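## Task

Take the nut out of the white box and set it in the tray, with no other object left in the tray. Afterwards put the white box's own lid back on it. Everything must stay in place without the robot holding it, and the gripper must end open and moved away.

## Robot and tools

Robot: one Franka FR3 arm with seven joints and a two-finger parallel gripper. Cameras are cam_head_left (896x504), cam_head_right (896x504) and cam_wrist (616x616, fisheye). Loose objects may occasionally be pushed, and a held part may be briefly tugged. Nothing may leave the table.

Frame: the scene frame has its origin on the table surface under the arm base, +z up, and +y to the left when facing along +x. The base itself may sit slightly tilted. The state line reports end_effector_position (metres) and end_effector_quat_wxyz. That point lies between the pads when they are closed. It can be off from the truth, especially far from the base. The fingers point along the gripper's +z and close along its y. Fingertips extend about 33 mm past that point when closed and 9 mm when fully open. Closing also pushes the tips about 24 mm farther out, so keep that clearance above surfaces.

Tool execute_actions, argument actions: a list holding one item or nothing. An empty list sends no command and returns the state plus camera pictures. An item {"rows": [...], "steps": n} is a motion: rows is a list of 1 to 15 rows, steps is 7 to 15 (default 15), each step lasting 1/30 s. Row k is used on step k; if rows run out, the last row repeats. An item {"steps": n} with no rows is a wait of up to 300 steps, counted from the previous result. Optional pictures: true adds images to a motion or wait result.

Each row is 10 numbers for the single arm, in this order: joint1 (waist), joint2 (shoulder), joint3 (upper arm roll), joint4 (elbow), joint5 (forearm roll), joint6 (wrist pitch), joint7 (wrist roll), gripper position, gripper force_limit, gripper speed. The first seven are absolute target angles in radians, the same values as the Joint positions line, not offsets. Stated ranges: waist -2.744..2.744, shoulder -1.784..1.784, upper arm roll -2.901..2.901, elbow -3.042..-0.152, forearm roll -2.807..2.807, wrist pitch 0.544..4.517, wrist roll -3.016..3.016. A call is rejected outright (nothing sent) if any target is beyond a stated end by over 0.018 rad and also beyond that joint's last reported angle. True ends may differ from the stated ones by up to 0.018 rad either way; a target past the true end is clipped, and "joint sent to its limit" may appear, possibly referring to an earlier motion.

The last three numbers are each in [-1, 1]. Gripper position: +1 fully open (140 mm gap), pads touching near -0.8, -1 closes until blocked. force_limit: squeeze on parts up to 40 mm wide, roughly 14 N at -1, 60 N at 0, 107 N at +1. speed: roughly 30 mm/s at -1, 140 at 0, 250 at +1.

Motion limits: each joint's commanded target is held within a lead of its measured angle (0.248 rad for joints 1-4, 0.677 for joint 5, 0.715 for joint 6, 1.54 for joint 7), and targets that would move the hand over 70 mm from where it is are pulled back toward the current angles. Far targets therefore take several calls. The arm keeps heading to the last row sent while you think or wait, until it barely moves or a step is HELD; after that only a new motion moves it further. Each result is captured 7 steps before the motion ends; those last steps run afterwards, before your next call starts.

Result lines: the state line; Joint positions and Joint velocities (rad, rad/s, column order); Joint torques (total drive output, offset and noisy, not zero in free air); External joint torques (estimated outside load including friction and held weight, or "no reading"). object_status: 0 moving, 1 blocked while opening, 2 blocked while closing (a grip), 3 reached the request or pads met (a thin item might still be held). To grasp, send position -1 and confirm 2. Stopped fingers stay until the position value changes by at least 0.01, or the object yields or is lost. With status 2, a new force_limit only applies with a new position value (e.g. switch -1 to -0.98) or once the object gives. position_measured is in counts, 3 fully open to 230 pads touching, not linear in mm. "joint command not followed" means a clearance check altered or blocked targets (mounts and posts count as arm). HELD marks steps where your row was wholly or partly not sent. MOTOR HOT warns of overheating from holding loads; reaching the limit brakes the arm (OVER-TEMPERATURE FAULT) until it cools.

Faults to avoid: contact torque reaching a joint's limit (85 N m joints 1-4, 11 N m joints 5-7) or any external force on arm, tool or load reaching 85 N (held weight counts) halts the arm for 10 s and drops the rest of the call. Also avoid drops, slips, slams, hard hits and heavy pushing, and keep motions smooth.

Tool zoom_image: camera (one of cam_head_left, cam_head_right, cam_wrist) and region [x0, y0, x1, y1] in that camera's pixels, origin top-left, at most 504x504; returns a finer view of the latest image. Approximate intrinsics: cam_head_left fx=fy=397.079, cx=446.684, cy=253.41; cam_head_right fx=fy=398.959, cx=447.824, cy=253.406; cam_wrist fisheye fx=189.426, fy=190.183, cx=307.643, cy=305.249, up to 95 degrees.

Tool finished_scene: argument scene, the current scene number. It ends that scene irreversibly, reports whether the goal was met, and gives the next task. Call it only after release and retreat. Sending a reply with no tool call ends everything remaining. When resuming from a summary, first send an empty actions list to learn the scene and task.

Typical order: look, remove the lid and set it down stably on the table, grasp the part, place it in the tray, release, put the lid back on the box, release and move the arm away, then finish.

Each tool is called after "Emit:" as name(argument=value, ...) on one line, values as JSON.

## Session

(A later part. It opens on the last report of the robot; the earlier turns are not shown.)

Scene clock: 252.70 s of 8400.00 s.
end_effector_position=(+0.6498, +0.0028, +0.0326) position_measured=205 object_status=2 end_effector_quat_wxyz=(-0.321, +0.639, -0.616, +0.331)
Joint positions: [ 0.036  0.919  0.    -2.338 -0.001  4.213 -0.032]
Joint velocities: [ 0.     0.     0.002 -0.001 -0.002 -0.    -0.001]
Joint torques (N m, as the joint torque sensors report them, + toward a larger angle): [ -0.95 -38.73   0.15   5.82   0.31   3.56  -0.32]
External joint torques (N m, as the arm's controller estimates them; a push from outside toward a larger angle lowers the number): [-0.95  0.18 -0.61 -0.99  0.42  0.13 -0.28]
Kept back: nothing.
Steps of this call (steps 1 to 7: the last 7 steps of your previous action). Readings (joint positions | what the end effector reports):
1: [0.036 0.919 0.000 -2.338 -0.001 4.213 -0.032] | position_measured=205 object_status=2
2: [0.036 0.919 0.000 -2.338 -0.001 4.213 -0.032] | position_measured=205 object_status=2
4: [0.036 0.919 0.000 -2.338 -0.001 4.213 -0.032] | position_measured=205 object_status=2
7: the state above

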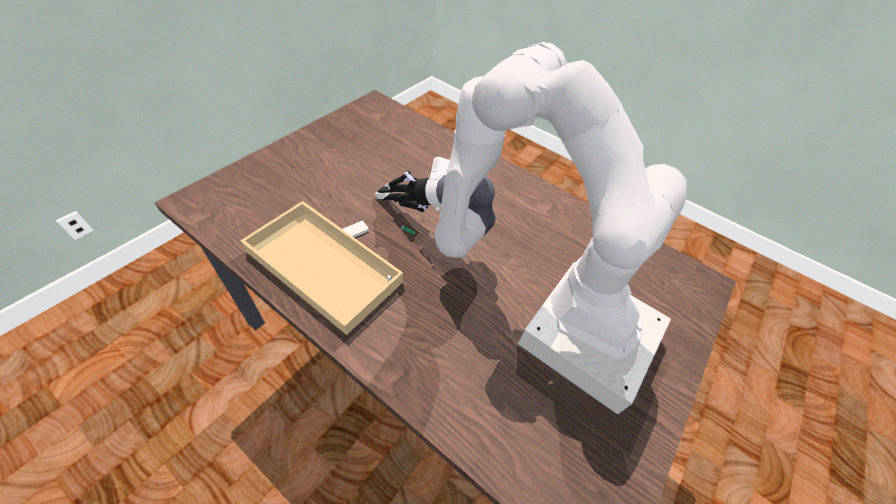

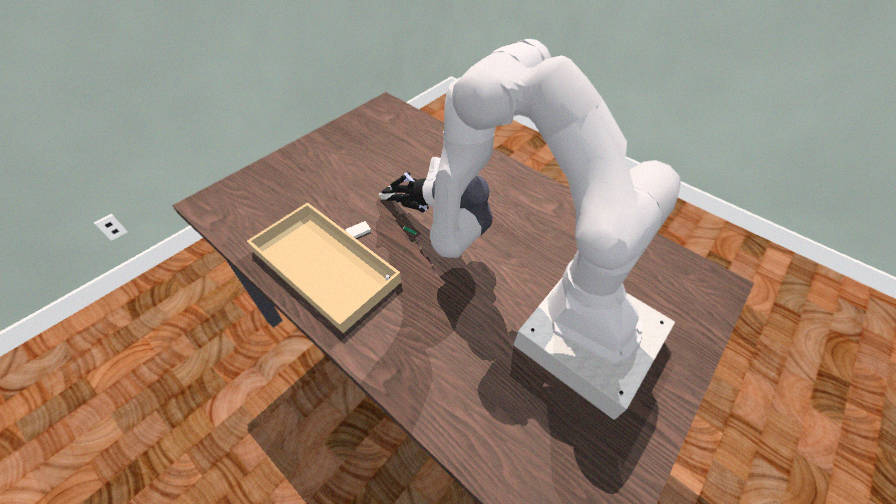

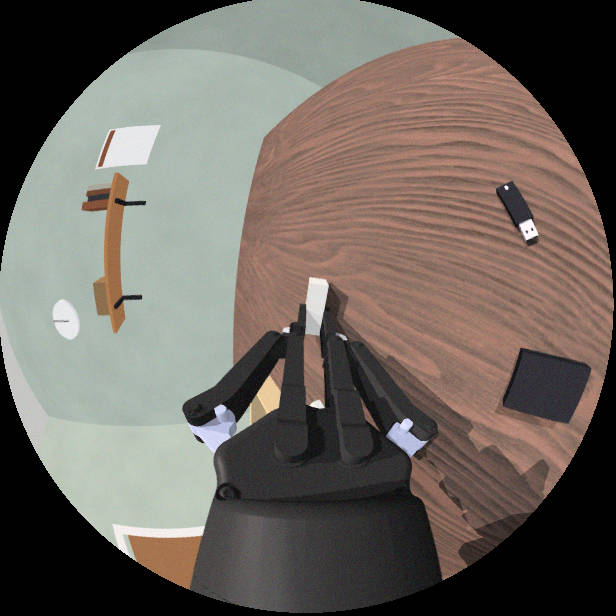

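Emit:
execute_actions(actions=[{"rows":[[0.034,0.915,0,-2.338,0,4.214,-0.62,-1,-1]],"steps":12}])

Emit:
execute_actions(actions=[{"rows":[[0.034,0.915,0,-2.338,0,4.214,-0.035,-0.62,0,-1]],"steps":15}], pictures=true)

Emit:
zoom_image(camera="cam_head_left", region=[340,140,520,270])


Scene clock: 253.73 s of 8400.00 s.
end_effector_position=(+0.6509, +0.0028, +0.0345) position_measured=205 object_status=2 end_effector_quat_wxyz=(-0.321, +0.639, -0.615, +0.332)
Joint positions: [ 0.036  0.917  0.    -2.338 -0.001  4.213 -0.032]
Joint velocities: [-0.002  0.001 -0.001  0.002  0.    -0.001  0.002]
Joint torques (N m, as the joint torque sensors report them, + toward a larger angle): [ -0.38 -39.33  -0.69   6.84   0.25   3.56  -0.27]
External joint torques (N m, as the arm's controller estimates them; a push from outside toward a larger angle lowers the number): [-0.16 -0.42 -1.26 -0.1   0.31  0.14 -0.23]
Steps of this call (steps 1 to 15: the robot went on to your last target; steps 16 to 23: nothing new was sent; steps 24 to 31: the first 8 steps of this action). Readings (joint positions | what the end effector reports):
24: [0.036 0.919 0.000 -2.338 -0.001 4.213 -0.032] | position_measured=205 object_status=0
25: [0.036 0.919 0.000 -2.338 -0.001 4.213 -0.032] | position_measured=205 object_status=0
27: [0.036 0.917 0.000 -2.338 -0.001 4.213 -0.032] | position_measured=205 object_status=0
31: the state above

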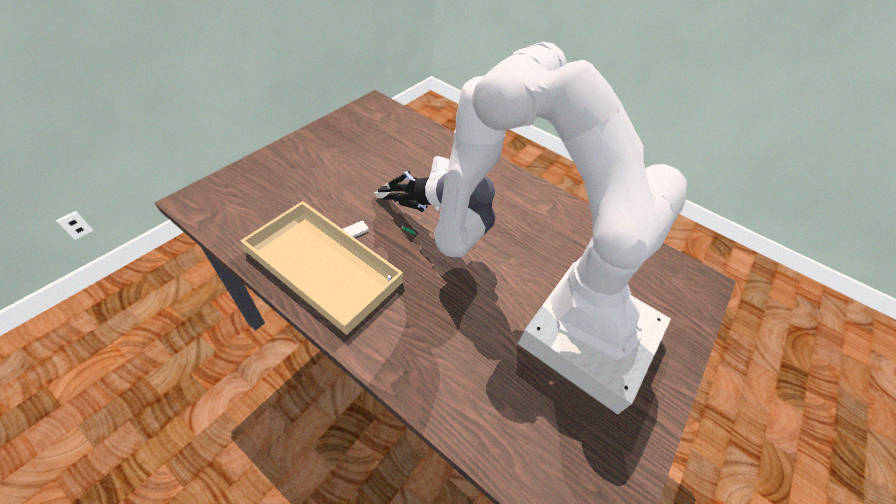

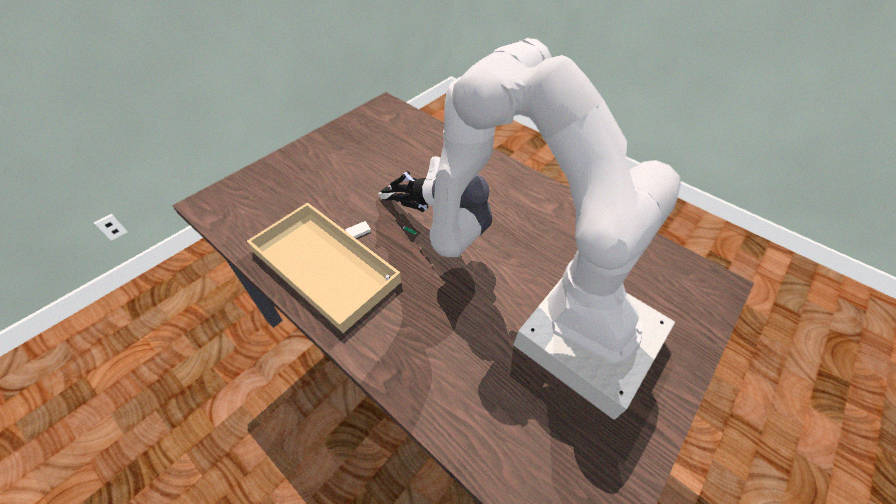

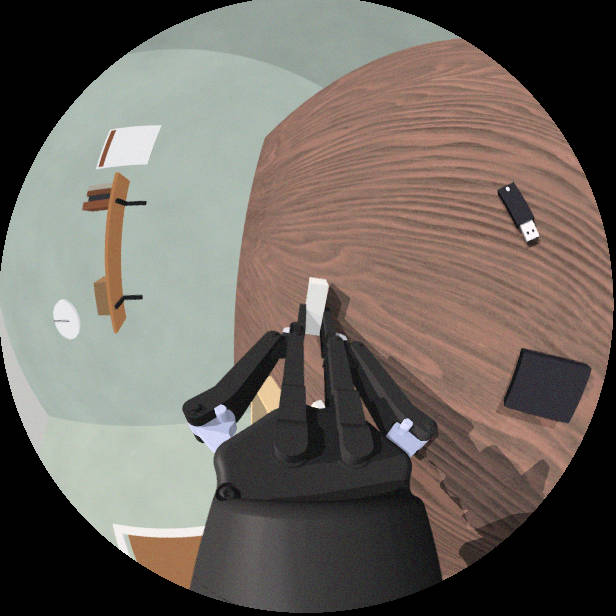

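Region (340, 140, 520, 270) of cam_head_left's 896x504 image, scaled by 2.800, with more detail than that image has.

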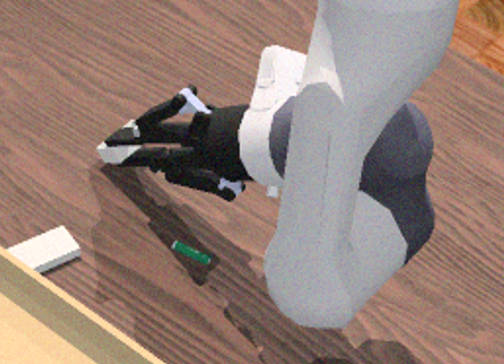

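Emit:
execute_actions(actions=[{"rows":[[0.034,0.912,0,-2.338,0,4.214,-0.035,-0.5,0,-1]],"steps":12}])

Emit:
execute_actions(actions=[{"rows":[[0.034,0.902,0,-2.355,0,4.22,-0.035,-0.5,0,-1],[0.034,0.895,0,-2.368,0,4.225,-0.035,-0.5,0,-1],[0.034,0.888,0,-2.381,0,4.23,-0.035,-0.5,0,-1],[0.034,0.881,0,-2.394,0,4.235,-0.035,-0.5,0,-1],[0.034,0.874,0,-2.407,0,4.24,-0.035,-0.5,0,-1],[0.034,0.867,0,-2.42,0,4.245,-0.035,-0.5,0,-1],[0.034,0.86,0,-2.433,0,4.25,-0.035,-0.5,0,-1],[0.034,0.853,0,-2.446,0,4.255,-0.035,-0.5,0,-1],[0.034,0.846,0,-2.459,0,4.26,-0.035,-0.5,0,-1],[0.034,0.84,0,-2.468,0,4.263,-0.035,-0.5,0,-1]],"steps":15}])

Emit:
execute_actions(actions=[{"steps":8}], pictures=true)

Emit:
zoom_image(camera="cam_head_left", region=[340,140,520,270])

Scene clock: 254.40 s of 8400.00 s.
end_effector_position=(+0.6519, +0.0028, +0.0362) position_measured=199 object_status=0 end_effector_quat_wxyz=(-0.322, +0.638, -0.615, +0.332)
Joint positions: [ 0.036  0.914  0.    -2.338 -0.001  4.213 -0.032]
Joint velocities: [-0.001 -0.008 -0.001  0.001  0.002  0.001 -0.001]
Joint torques (N m, as the joint torque sensors report them, + toward a larger angle): [ -0.86 -39.64   0.27   5.52   0.33   3.54  -0.26]
External joint torques (N m, as the arm's controller estimates them; a push from outside toward a larger angle lowers the number): [-0.67 -0.94 -0.32 -1.34  0.39  0.14 -0.22]
Steps of this call (steps 1 to 7: the last 7 steps of your previous action; steps 8 to 15: the robot went on to your last target; steps 16 to 20: the first 5 steps of this action). Readings (joint positions | what the end effector reports):
16: [0.036 0.916 0.000 -2.338 -0.001 4.213 -0.032] | position_measured=205 object_status=0
17: [0.036 0.916 0.000 -2.338 -0.001 4.213 -0.032] | position_measured=205 object_status=0
19: [0.036 0.914 0.000 -2.338 -0.001 4.213 -0.032] | position_measured=201 object_status=0
20: the state above

Scene clock: 254.90 s of 8400.00 s.
end_effector_position=(+0.6313, +0.0027, +0.0442) position_measured=192 object_status=3 end_effector_quat_wxyz=(-0.318, +0.641, -0.617, +0.328)
Joint positions: [ 0.036  0.87   0.    -2.416 -0.001  4.233 -0.032]
Joint velocities: [-0.    -0.202  0.001 -0.373 -0.     0.12  -0.   ]
Joint torques (N m, as the joint torque sensors report them, + toward a larger angle): [ -0.51 -37.6   -0.39   5.98   0.2    3.72  -0.34]
External joint torques (N m, as the arm's controller estimates them; a push from outside toward a larger angle lowers the number): [-0.48 -0.94 -1.09 -1.8   0.32  0.44 -0.3 ]
Steps of this call (steps 1 to 7: the last 7 steps of your previous action; steps 8 to 15: the first 8 steps of this action). Readings (joint positions | what the end effector reports):
8: [0.036 0.912 0.000 -2.341 -0.001 4.213 -0.032] | position_measured=192 object_status=0
9: [0.036 0.908 0.000 -2.348 -0.001 4.215 -0.032] | position_measured=192 object_status=0
11: [0.036 0.896 0.000 -2.368 -0.001 4.219 -0.032] | position_measured=192 object_status=3
15: the state above

Scene clock: 255.17 s of 8400.00 s.
end_effector_position=(+0.6192, +0.0027, +0.0518) position_measured=192 object_status=3 end_effector_quat_wxyz=(-0.318, +0.641, -0.617, +0.328)
Joint positions: [ 0.036  0.842  0.    -2.464 -0.001  4.255 -0.032]
Joint velocities: [ 0.001 -0.013 -0.    -0.022 -0.     0.035 -0.001]
Joint torques (N m, as the joint torque sensors report them, + toward a larger angle): [ -0.92 -37.68  -0.32   2.     0.26   3.63  -0.26]
External joint torques (N m, as the arm's controller estimates them; a push from outside toward a larger angle lowers the number): [-0.7  -1.08 -0.83 -4.01  0.36  0.21 -0.22]
Kept back: nothing.
Steps of this call (steps 1 to 7: the last 7 steps of your previous action; step 8: the robot went on to your last target). Readings (joint positions | what the end effector reports):
1: [0.036 0.863 0.000 -2.429 -0.001 4.238 -0.032] | position_measured=192 object_status=3
2: [0.036 0.856 0.000 -2.441 -0.001 4.242 -0.032] | position_measured=192 object_status=3
4: [0.036 0.848 0.000 -2.456 -0.001 4.248 -0.032] | position_measured=192 object_status=3
8: the state above

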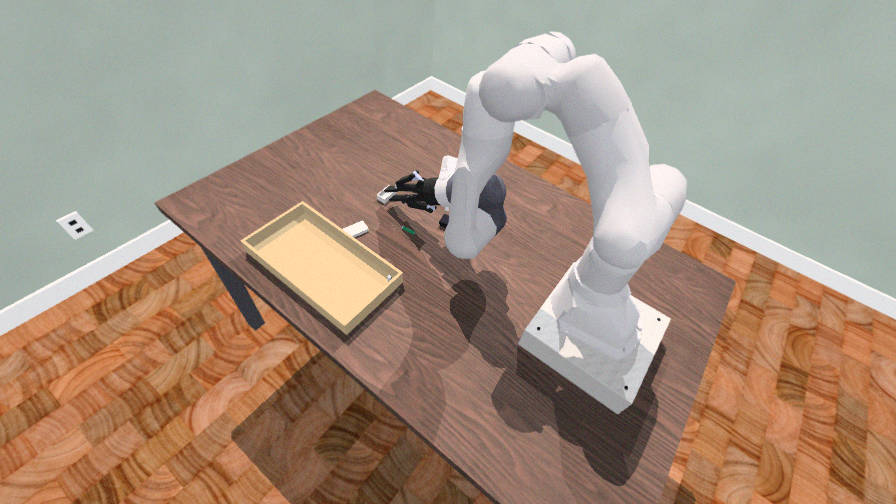

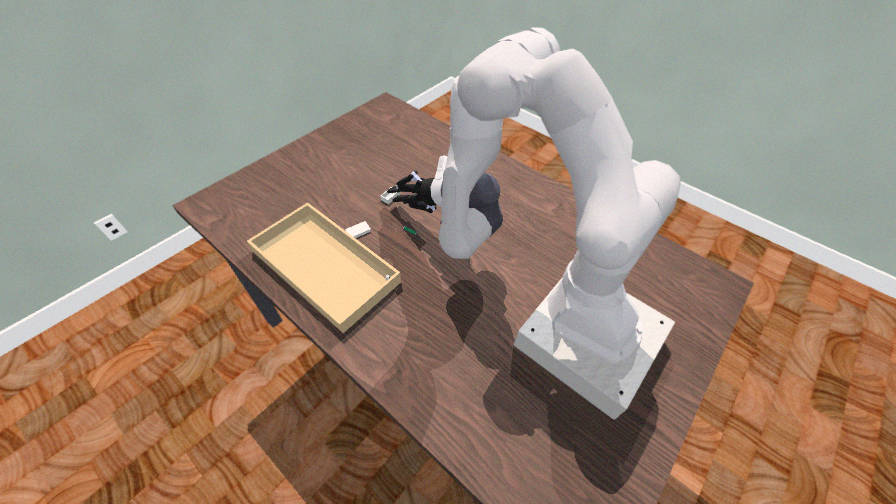

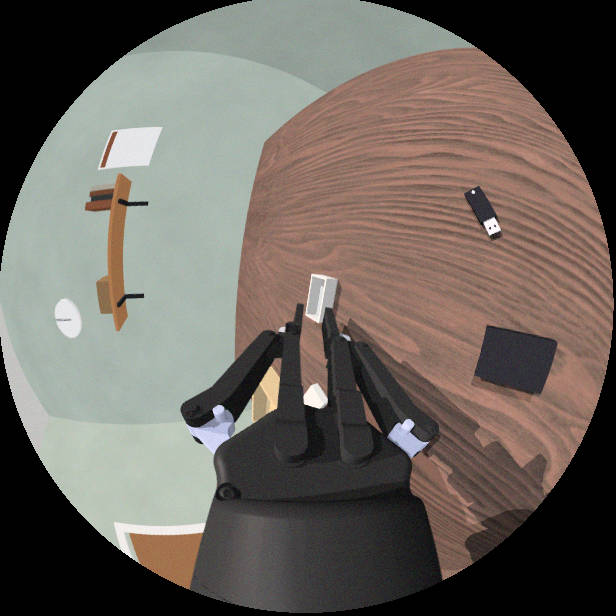

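Region (340, 140, 520, 270) of cam_head_left's 896x504 image, scaled by 2.800, with more detail than that image has.

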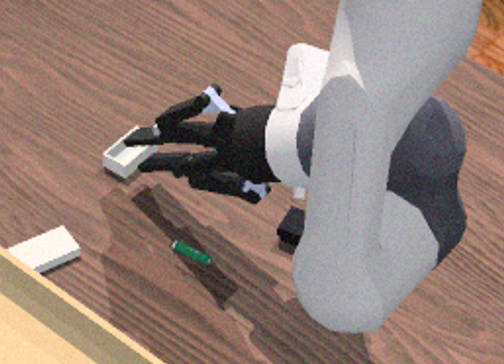

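Emit:
execute_actions(actions=[{"rows":[[0.034,0.55,0,-2.55,0,4.1,-0.035,-0.3,0,0]],"steps":15}])

Emit:
execute_actions(actions=[{"rows":[[0.034,0.3,0,-2.3,0,3.4,-0.035,-0.3,0,0]],"steps":15}])

Emit:
execute_actions(actions=[{"rows":[[0.034,0.4,0,-1.9,0,2.6,-0.035,-0.3,0,0]],"steps":15}])

Emit:
execute_actions(actions=[{"rows":[[0.034,0.569,0,-1.727,0,2.296,-0.035,-0.3,0,0]],"steps":15}])

Emit:
execute_actions(actions=[{"steps":25}], pictures=true)

Scene clock: 256.07 s of 8400.00 s.
end_effector_position=(+0.6577, +0.0029, +0.1723) position_measured=167 object_status=0 end_effector_quat_wxyz=(-0.349, +0.623, -0.600, +0.360)
Joint positions: [ 0.036  0.557  0.    -2.537 -0.001  4.144 -0.032]
Joint velocities: [-0.    -0.247  0.    -0.057 -0.    -0.21  -0.001]
Joint torques (N m, as the joint torque sensors report them, + toward a larger angle): [ -0.77 -27.3   -0.17   3.82   0.42   2.08  -0.3 ]
External joint torques (N m, as the arm's controller estimates them; a push from outside toward a larger angle lowers the number): [-0.57 -1.54 -0.43 -2.17  0.35 -0.35 -0.27]
Steps of this call (steps 1 to 19: the robot went on to your last target; steps 20 to 27: the first 8 steps of this action). Readings (joint positions | what the end effector reports):
20: [0.036 0.817 0.000 -2.487 -0.001 4.236 -0.032] | position_measured=192 object_status=0
21: [0.036 0.766 0.000 -2.511 -0.001 4.214 -0.032] | position_measured=186 object_status=0
23: [0.036 0.665 0.000 -2.529 -0.001 4.182 -0.032] | position_measured=171 object_status=0
27: the state above

Scene clock: 256.57 s of 8400.00 s.
end_effector_position=(+0.7541, +0.0035, +0.2996) position_measured=167 object_status=3 end_effector_quat_wxyz=(-0.331, +0.634, -0.610, +0.342)
Joint positions: [ 0.036  0.298  0.    -2.304 -0.001  3.592 -0.032]
Joint velocities: [ 0.    -0.305  0.001  0.236 -0.    -1.063 -0.   ]
Joint torques (N m, as the joint torque sensors report them, + toward a larger angle): [ -0.39 -20.18  -0.46   7.15   0.81   0.73  -0.22]
External joint torques (N m, as the arm's controller estimates them; a push from outside toward a larger angle lowers the number): [-0.33 -1.88 -0.63 -0.4   0.5  -0.78 -0.2 ]
Steps of this call (steps 1 to 7: the last 7 steps of your previous action; steps 8 to 15: the first 8 steps of this action). Readings (joint positions | what the end effector reports):
8: [0.036 0.539 0.000 -2.527 -0.001 4.048 -0.032] | position_measured=167 object_status=3
9: [0.036 0.505 0.000 -2.488 -0.001 3.971 -0.032] | position_measured=167 object_status=3
11: [0.036 0.415 0.000 -2.400 -0.001 3.806 -0.032] | position_measured=167 object_status=3
15: the state above

Scene clock: 257.07 s of 8400.00 s.
end_effector_position=(+0.7660, +0.0032, +0.2328) position_measured=167 object_status=3 end_effector_quat_wxyz=(-0.178, +0.696, -0.670, +0.186)
Joint positions: [ 0.036  0.391  0.    -1.941 -0.001  2.851 -0.032]
Joint velocities: [-0.002 -0.019  0.001  0.617 -0.    -1.456 -0.   ]
Joint torques (N m, as the joint torque sensors report them, + toward a larger angle): [ -0.87 -34.56  -0.75  15.31   0.95   1.88  -0.3 ]
External joint torques (N m, as the arm's controller estimates them; a push from outside toward a larger angle lowers the number): [-0.87  0.31 -1.12  0.27  0.48 -0.53 -0.3 ]
Steps of this call (steps 1 to 7: the last 7 steps of your previous action; steps 8 to 15: the first 8 steps of this action). Readings (joint positions | what the end effector reports):
8: [0.036 0.309 0.000 -2.273 -0.001 3.398 -0.032] | position_measured=167 object_status=3
9: [0.036 0.327 0.000 -2.231 -0.001 3.329 -0.032] | position_measured=167 object_status=3
11: [0.036 0.363 0.000 -2.123 -0.001 3.149 -0.032] | position_measured=167 object_status=3
15: the state above

Scene clock: 257.57 s of 8400.00 s.
end_effector_position=(+0.6973, +0.0026, +0.1304) position_measured=167 object_status=3 end_effector_quat_wxyz=(-0.034, +0.719, -0.693, +0.038)
Joint positions: [ 0.036  0.558  0.    -1.745 -0.001  2.403 -0.032]
Joint velocities: [-0.     0.262 -0.001  0.131 -0.    -0.661  0.001]
Joint torques (N m, as the joint torque sensors report them, + toward a larger angle): [ -0.55 -54.01  -0.42  26.22   1.07   3.18  -0.19]
External joint torques (N m, as the arm's controller estimates them; a push from outside toward a larger angle lowers the number): [-0.47  1.3  -0.91  0.24  0.44 -0.25 -0.19]
Steps of this call (steps 1 to 7: the last 7 steps of your previous action; steps 8 to 15: the first 8 steps of this action). Readings (joint positions | what the end effector reports):
8: [0.036 0.414 0.000 -1.876 -0.001 2.630 -0.032] | position_measured=167 object_status=3
9: [0.036 0.442 0.000 -1.841 -0.001 2.594 -0.032] | position_measured=167 object_status=3
11: [0.036 0.492 0.000 -1.793 -0.001 2.525 -0.032] | position_measured=167 object_status=3
15: the state above

Scene clock: 258.40 s of 8400.00 s.
end_effector_position=(+0.6693, +0.0024, +0.1184) position_measured=167 object_status=3 end_effector_quat_wxyz=(+0.001, +0.720, -0.694, +0.002)
Joint positions: [ 0.036  0.57   0.    -1.729 -0.001  2.299 -0.032]
Joint velocities: [-0.    -0.001 -0.    -0.    -0.001 -0.005  0.001]
Joint torques (N m, as the joint torque sensors report them, + toward a larger angle): [ -0.2  -47.33   0.25  22.52   0.93   2.3   -0.19]
External joint torques (N m, as the arm's controller estimates them; a push from outside toward a larger angle lowers the number): [-0.05 -0.02 -0.15  0.33  0.33 -0.2  -0.19]
Kept back: nothing.
Steps of this call (steps 1 to 7: the last 7 steps of your previous action; steps 8 to 25: the robot went on to your last target). Readings (joint positions | what the end effector reports):
1: [0.036 0.565 0.000 -1.742 -0.001 2.384 -0.032] | position_measured=167 object_status=3
2: [0.036 0.569 0.000 -1.739 -0.001 2.368 -0.032] | position_measured=167 object_status=3
4: [0.036 0.571 0.000 -1.735 -0.001 2.344 -0.032] | position_measured=167 object_status=3
8: [0.036 0.571 0.000 -1.730 -0.001 2.319 -0.032] | position_measured=167 object_status=3
25: the state above

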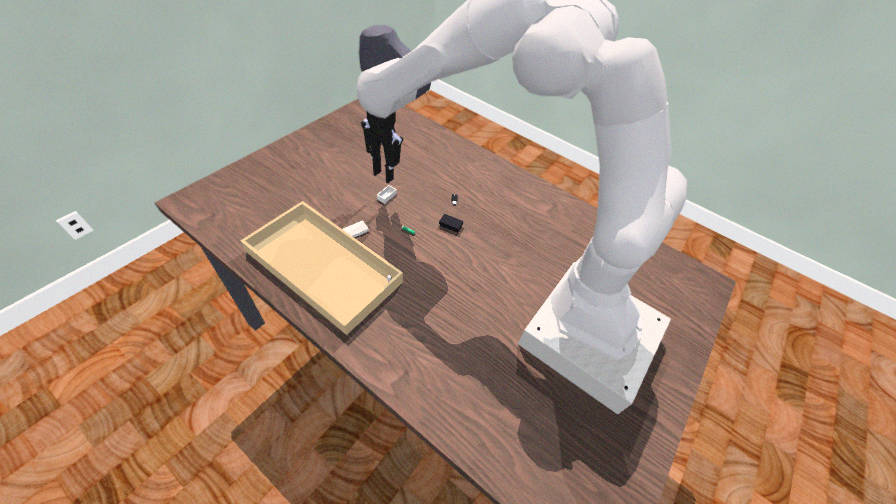

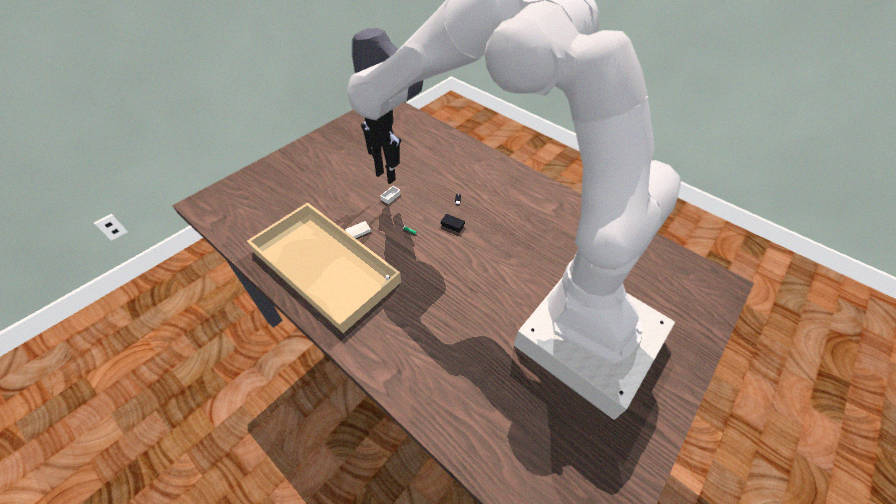

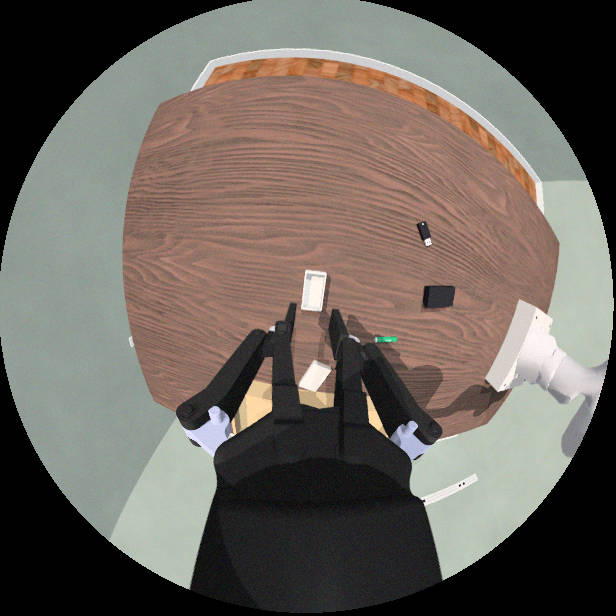

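Emit:
execute_actions(actions=[{"rows":[[0.022,0.64,0,-1.725,0,2.365,0.02,-0.3,0,0]],"steps":15}])

Emit:
execute_actions(actions=[{"rows":[[0.022,0.697,0,-1.722,0,2.419,0.02,-0.3,0,0]],"steps":15}])

Emit:
execute_actions(actions=[{"rows":[[0.022,0.697,0,-1.722,0,2.419,0.02,-1,-0.5,0]],"steps":15}])

Emit:
execute_actions(actions=[{"steps":10}], pictures=true)

Emit:
zoom_image(camera="cam_wrist", region=[230,230,400,400])

Scene clock: 259.33 s of 8400.00 s.
end_effector_position=(+0.6630, -0.0062, +0.0747) position_measured=167 object_status=3 end_effector_quat_wxyz=(+0.009, +0.706, -0.709, -0.006)
Joint positions: [ 0.024  0.643  0.    -1.727 -0.001  2.348 -0.004]
Joint velocities: [-0.01   0.04  -0.003  0.     0.     0.072  0.07 ]
Joint torques (N m, as the joint torque sensors report them, + toward a larger angle): [  0.36 -51.18  -0.89  22.03   0.89   3.36   0.05]
External joint torques (N m, as the arm's controller estimates them; a push from outside toward a larger angle lowers the number): [-0.41  2.33 -2.07 -2.28  0.29  0.49  0.05]
Steps of this call (steps 1 to 15: the robot went on to your last target; steps 16 to 20: nothing new was sent; steps 21 to 28: the first 8 steps of this action). Readings (joint positions | what the end effector reports):
21: [0.035 0.577 0.001 -1.724 -0.001 2.308 -0.028] | position_measured=167 object_status=3
22: [0.033 0.591 0.001 -1.721 -0.001 2.320 -0.023] | position_measured=167 object_status=3
24: [0.028 0.619 0.001 -1.722 -0.001 2.334 -0.016] | position_measured=167 object_status=3
28: the state above

Scene clock: 259.83 s of 8400.00 s.
end_effector_position=(+0.6680, -0.0063, +0.0488) position_measured=167 object_status=3 end_effector_quat_wxyz=(+0.003, +0.700, -0.714, -0.001)
Joint positions: [ 0.024  0.693  0.    -1.721 -0.001  2.407  0.013]
Joint velocities: [-0.     0.005 -0.001 -0.001  0.001  0.062  0.014]
Joint torques (N m, as the joint torque sensors report them, + toward a larger angle): [ -0.36 -47.43  -1.02  19.05   0.88   2.88   0.18]
External joint torques (N m, as the arm's controller estimates them; a push from outside toward a larger angle lowers the number): [-0.08 -0.85 -1.38 -0.43  0.37  0.51  0.18]
Steps of this call (steps 1 to 7: the last 7 steps of your previous action; steps 8 to 15: the first 8 steps of this action). Readings (joint positions | what the end effector reports):
8: [0.024 0.647 0.000 -1.723 -0.001 2.368 0.008] | position_measured=167 object_status=3
9: [0.024 0.658 0.000 -1.720 -0.001 2.378 0.009] | position_measured=167 object_status=3
11: [0.024 0.680 0.000 -1.720 -0.001 2.391 0.010] | position_measured=167 object_status=3
15: the state above

Scene clock: 260.33 s of 8400.00 s.
end_effector_position=(+0.6703, -0.0063, +0.0483) position_measured=218 object_status=0 end_effector_quat_wxyz=(+0.001, +0.699, -0.716, +0.002)
Joint positions: [ 0.024  0.695  0.    -1.721 -0.001  2.416  0.016]
Joint velocities: [-0.     0.005  0.     0.    -0.001  0.001  0.003]
Joint torques (N m, as the joint torque sensors report them, + toward a larger angle): [ -0.24 -48.05   0.08  18.68   0.96   2.83   0.08]
External joint torques (N m, as the arm's controller estimates them; a push from outside toward a larger angle lowers the number): [-0.14  1.07 -0.44 -2.36  0.43  0.31  0.08]
Steps of this call (steps 1 to 7: the last 7 steps of your previous action; steps 8 to 15: the first 8 steps of this action). Readings (joint positions | what the end effector reports):
8: [0.024 0.695 0.000 -1.721 -0.001 2.415 0.015] | position_measured=167 object_status=0
9: [0.024 0.695 0.000 -1.721 -0.001 2.415 0.015] | position_measured=173 object_status=0
11: [0.024 0.695 0.000 -1.721 -0.001 2.416 0.015] | position_measured=188 object_status=0
15: the state above

Scene clock: 260.67 s of 8400.00 s.
end_effector_position=(+0.6704, -0.0063, +0.0483) position_measured=231 object_status=3 end_effector_quat_wxyz=(+0.000, +0.698, -0.716, +0.002)
Joint positions: [ 0.024  0.695  0.    -1.721 -0.001  2.417  0.016]
Joint velocities: [-0.    -0.001 -0.001 -0.001  0.001 -0.001  0.001]
Joint torques (N m, as the joint torque sensors report them, + toward a larger angle): [ -0.04 -47.29   0.29  19.34   0.95   2.93   0.09]
External joint torques (N m, as the arm's controller estimates them; a push from outside toward a larger angle lowers the number): [ 0.16  1.53 -0.15 -1.52  0.42  0.45  0.09]
Kept back: nothing.
Steps of this call (steps 1 to 7: the last 7 steps of your previous action; steps 8 to 10: the robot went on to your last target). Readings (joint positions | what the end effector reports):
1: [0.024 0.695 0.000 -1.721 -0.001 2.417 0.016] | position_measured=226 object_status=0
2: [0.024 0.695 0.000 -1.721 -0.001 2.417 0.016] | position_measured=231 object_status=0
4: [0.024 0.695 0.000 -1.721 -0.001 2.417 0.016] | position_measured=231 object_status=0
8: [0.024 0.695 0.000 -1.721 -0.001 2.417 0.016] | position_measured=231 object_status=3
10: the state above

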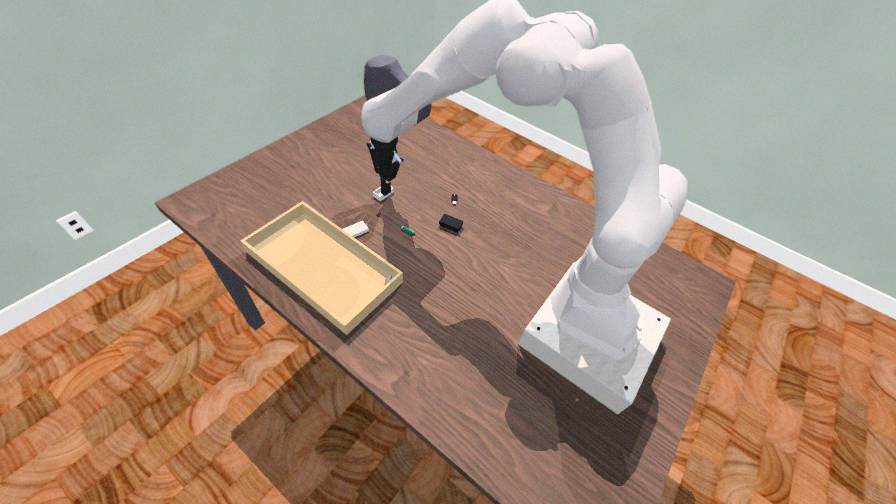

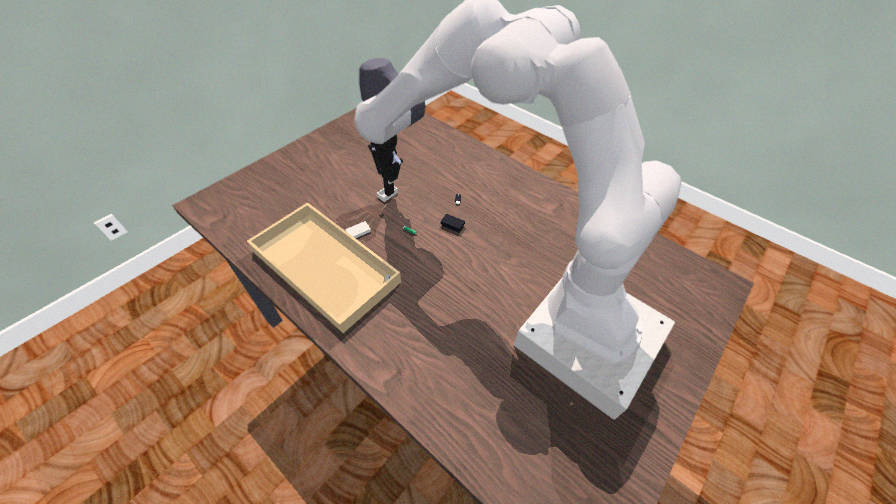

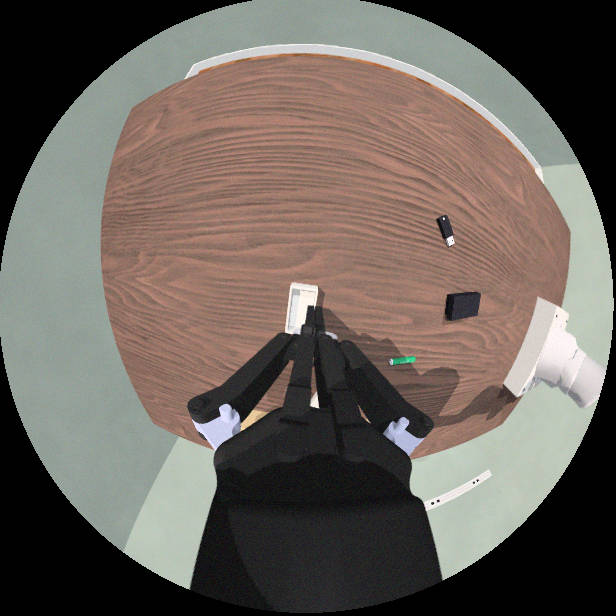

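Region (230, 230, 400, 400) of cam_wrist's 616x616 image, scaled by 2.965, with more detail than that image has.

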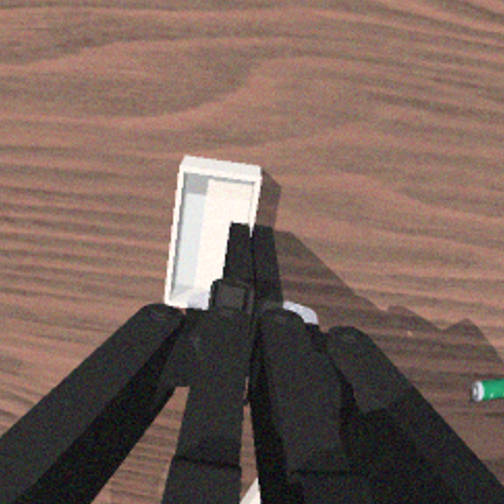

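Emit:
execute_actions(actions=[{"rows":[[0.022,0.697,0,-1.722,0,2.419,0.02,-0.68,0,-1]],"steps":12}])

Emit:
execute_actions(actions=[{"rows":[[0.022,0.62,0,-1.722,0,2.345,0.02,-0.68,0,0]],"steps":15}])

Emit:
execute_actions(actions=[{"rows":[[0.022,0.66,0,-1.657,0,2.317,0.06,-0.3,0,0]],"steps":15}])

Emit:
execute_actions(actions=[{"steps":20}], pictures=true)

Emit:
zoom_image(camera="cam_wrist", region=[230,230,400,400])

Scene clock: 261.57 s of 8400.00 s.
end_effector_position=(+0.6704, -0.0063, +0.0483) position_measured=225 object_status=0 end_effector_quat_wxyz=(+0.000, +0.698, -0.716, +0.002)
Joint positions: [ 0.024  0.695  0.    -1.721 -0.001  2.417  0.017]
Joint velocities: [ 0.001  0.    -0.    -0.    -0.    -0.     0.   ]
Joint torques (N m, as the joint torque sensors report them, + toward a larger angle): [ -0.77 -47.61  -0.57  19.13   0.87   3.     0.06]
External joint torques (N m, as the arm's controller estimates them; a push from outside toward a larger angle lowers the number): [-0.74  1.36 -1.14 -1.81  0.34  0.5   0.06]
Steps of this call (steps 1 to 15: the robot went on to your last target; steps 16 to 22: nothing new was sent; steps 23 to 27: the first 5 steps of this action). Readings (joint positions | what the end effector reports):
23: [0.024 0.695 0.000 -1.721 -0.001 2.417 0.017] | position_measured=231 object_status=0
24: [0.024 0.695 0.000 -1.721 -0.001 2.417 0.017] | position_measured=231 object_status=0
26: [0.024 0.695 0.000 -1.721 -0.001 2.417 0.017] | position_measured=227 object_status=0
27: the state above

Scene clock: 262.07 s of 8400.00 s.
end_effector_position=(+0.6812, -0.0063, +0.0977) position_measured=214 object_status=3 end_effector_quat_wxyz=(-0.009, +0.698, -0.716, +0.012)
Joint positions: [ 0.024  0.616  0.    -1.719 -0.001  2.364  0.017]
Joint velocities: [ 0.001 -0.046  0.001  0.001 -0.    -0.079  0.   ]
Joint torques (N m, as the joint torque sensors report them, + toward a larger angle): [ -0.35 -42.71   0.27  18.82   0.99   1.76   0.07]
External joint torques (N m, as the arm's controller estimates them; a push from outside toward a larger angle lowers the number): [-0.21 -0.6  -0.13  0.23  0.47 -0.29  0.07]
Steps of this call (steps 1 to 7: the last 7 steps of your previous action; steps 8 to 15: the first 8 steps of this action). Readings (joint positions | what the end effector reports):
8: [0.024 0.688 0.000 -1.725 -0.001 2.406 0.017] | position_measured=214 object_status=0
9: [0.024 0.673 0.000 -1.728 -0.001 2.393 0.017] | position_measured=214 object_status=0
11: [0.024 0.643 0.000 -1.726 -0.001 2.378 0.017] | position_measured=214 object_status=0
15: the state above

Scene clock: 262.57 s of 8400.00 s.
end_effector_position=(+0.6861, -0.0064, +0.0905) position_measured=168 object_status=0 end_effector_quat_wxyz=(-0.002, +0.690, -0.724, +0.004)
Joint positions: [ 0.024  0.658  0.    -1.662 -0.001  2.326  0.04 ]
Joint velocities: [-0.     0.02  -0.     0.03  -0.    -0.043  0.057]
Joint torques (N m, as the joint torque sensors report them, + toward a larger angle): [ -0.41 -48.65   0.21  22.16   0.99   2.3    0.21]
External joint torques (N m, as the arm's controller estimates them; a push from outside toward a larger angle lowers the number): [-0.38  1.38 -0.34 -0.16  0.41 -0.27  0.21]
Steps of this call (steps 1 to 7: the last 7 steps of your previous action; steps 8 to 15: the first 8 steps of this action). Readings (joint positions | what the end effector reports):
8: [0.024 0.627 0.000 -1.706 -0.001 2.345 0.020] | position_measured=214 object_status=0
9: [0.024 0.637 0.000 -1.689 -0.001 2.341 0.024] | position_measured=209 object_status=0
11: [0.024 0.650 0.000 -1.672 -0.001 2.335 0.030] | position_measured=194 object_status=0
15: the state above

Scene clock: 263.23 s of 8400.00 s.
end_effector_position=(+0.6851, -0.0064, +0.0905) position_measured=167 object_status=3 end_effector_quat_wxyz=(-0.000, +0.684, -0.729, +0.003)
Joint positions: [ 0.024  0.658  0.    -1.659 -0.001  2.32   0.055]
Joint velocities: [-0.002 -0.001  0.001  0.001 -0.    -0.     0.006]
Joint torques (N m, as the joint torque sensors report them, + toward a larger angle): [ -0.16 -47.56   0.47  21.55   0.91   2.21   0.06]
External joint torques (N m, as the arm's controller estimates them; a push from outside toward a larger angle lowers the number): [ 0.03  1.77  0.03 -0.55  0.32 -0.3   0.06]
Kept back: nothing.
Steps of this call (steps 1 to 7: the last 7 steps of your previous action; steps 8 to 20: the robot went on to your last target). Readings (joint positions | what the end effector reports):
1: [0.024 0.658 0.000 -1.661 -0.001 2.325 0.041] | position_measured=167 object_status=0
2: [0.024 0.658 0.000 -1.660 -0.001 2.324 0.043] | position_measured=167 object_status=0
4: [0.024 0.658 0.000 -1.660 -0.001 2.323 0.046] | position_measured=167 object_status=0
8: [0.024 0.658 0.000 -1.659 -0.001 2.321 0.050] | position_measured=167 object_status=3
20: the state above

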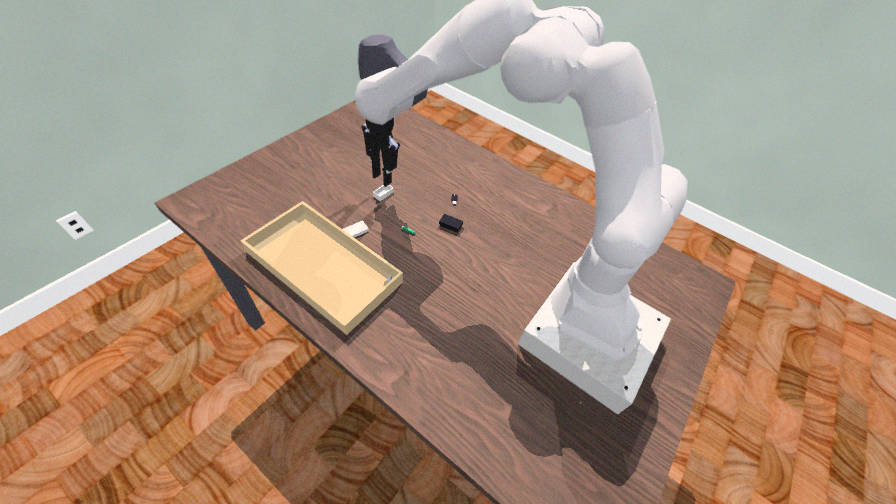

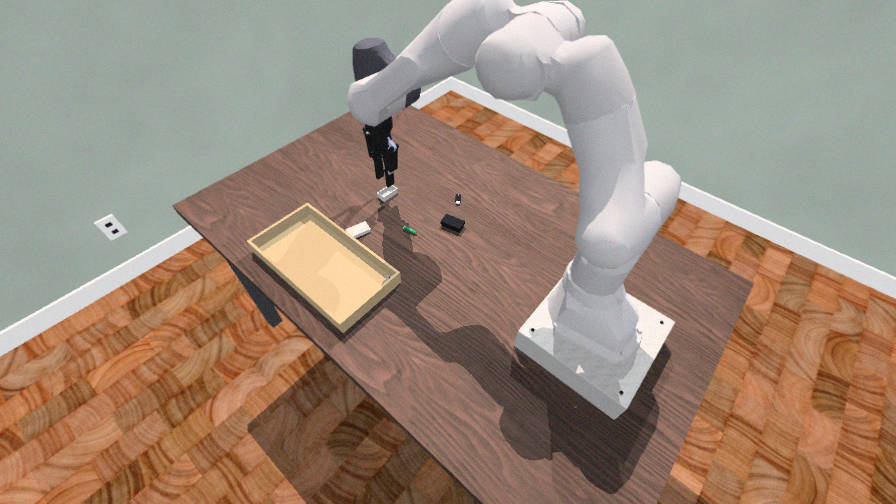

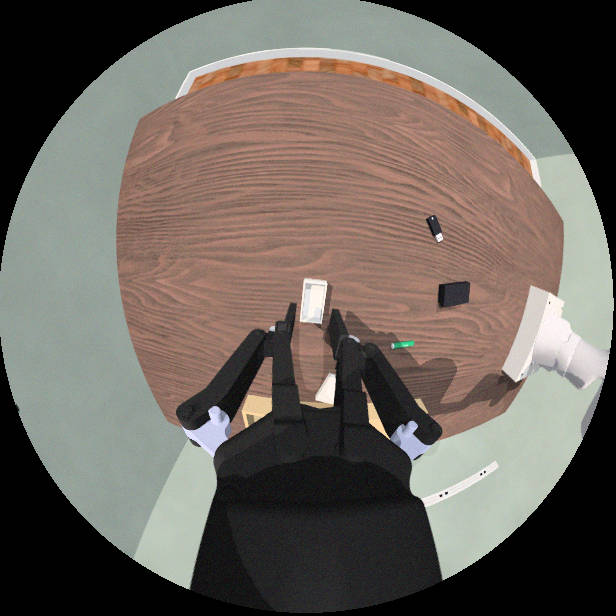

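Region (230, 230, 400, 400) of cam_wrist's 616x616 image, scaled by 2.965, with more detail than that image has.

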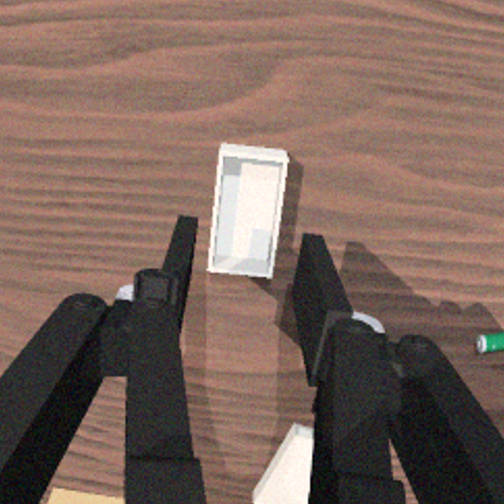

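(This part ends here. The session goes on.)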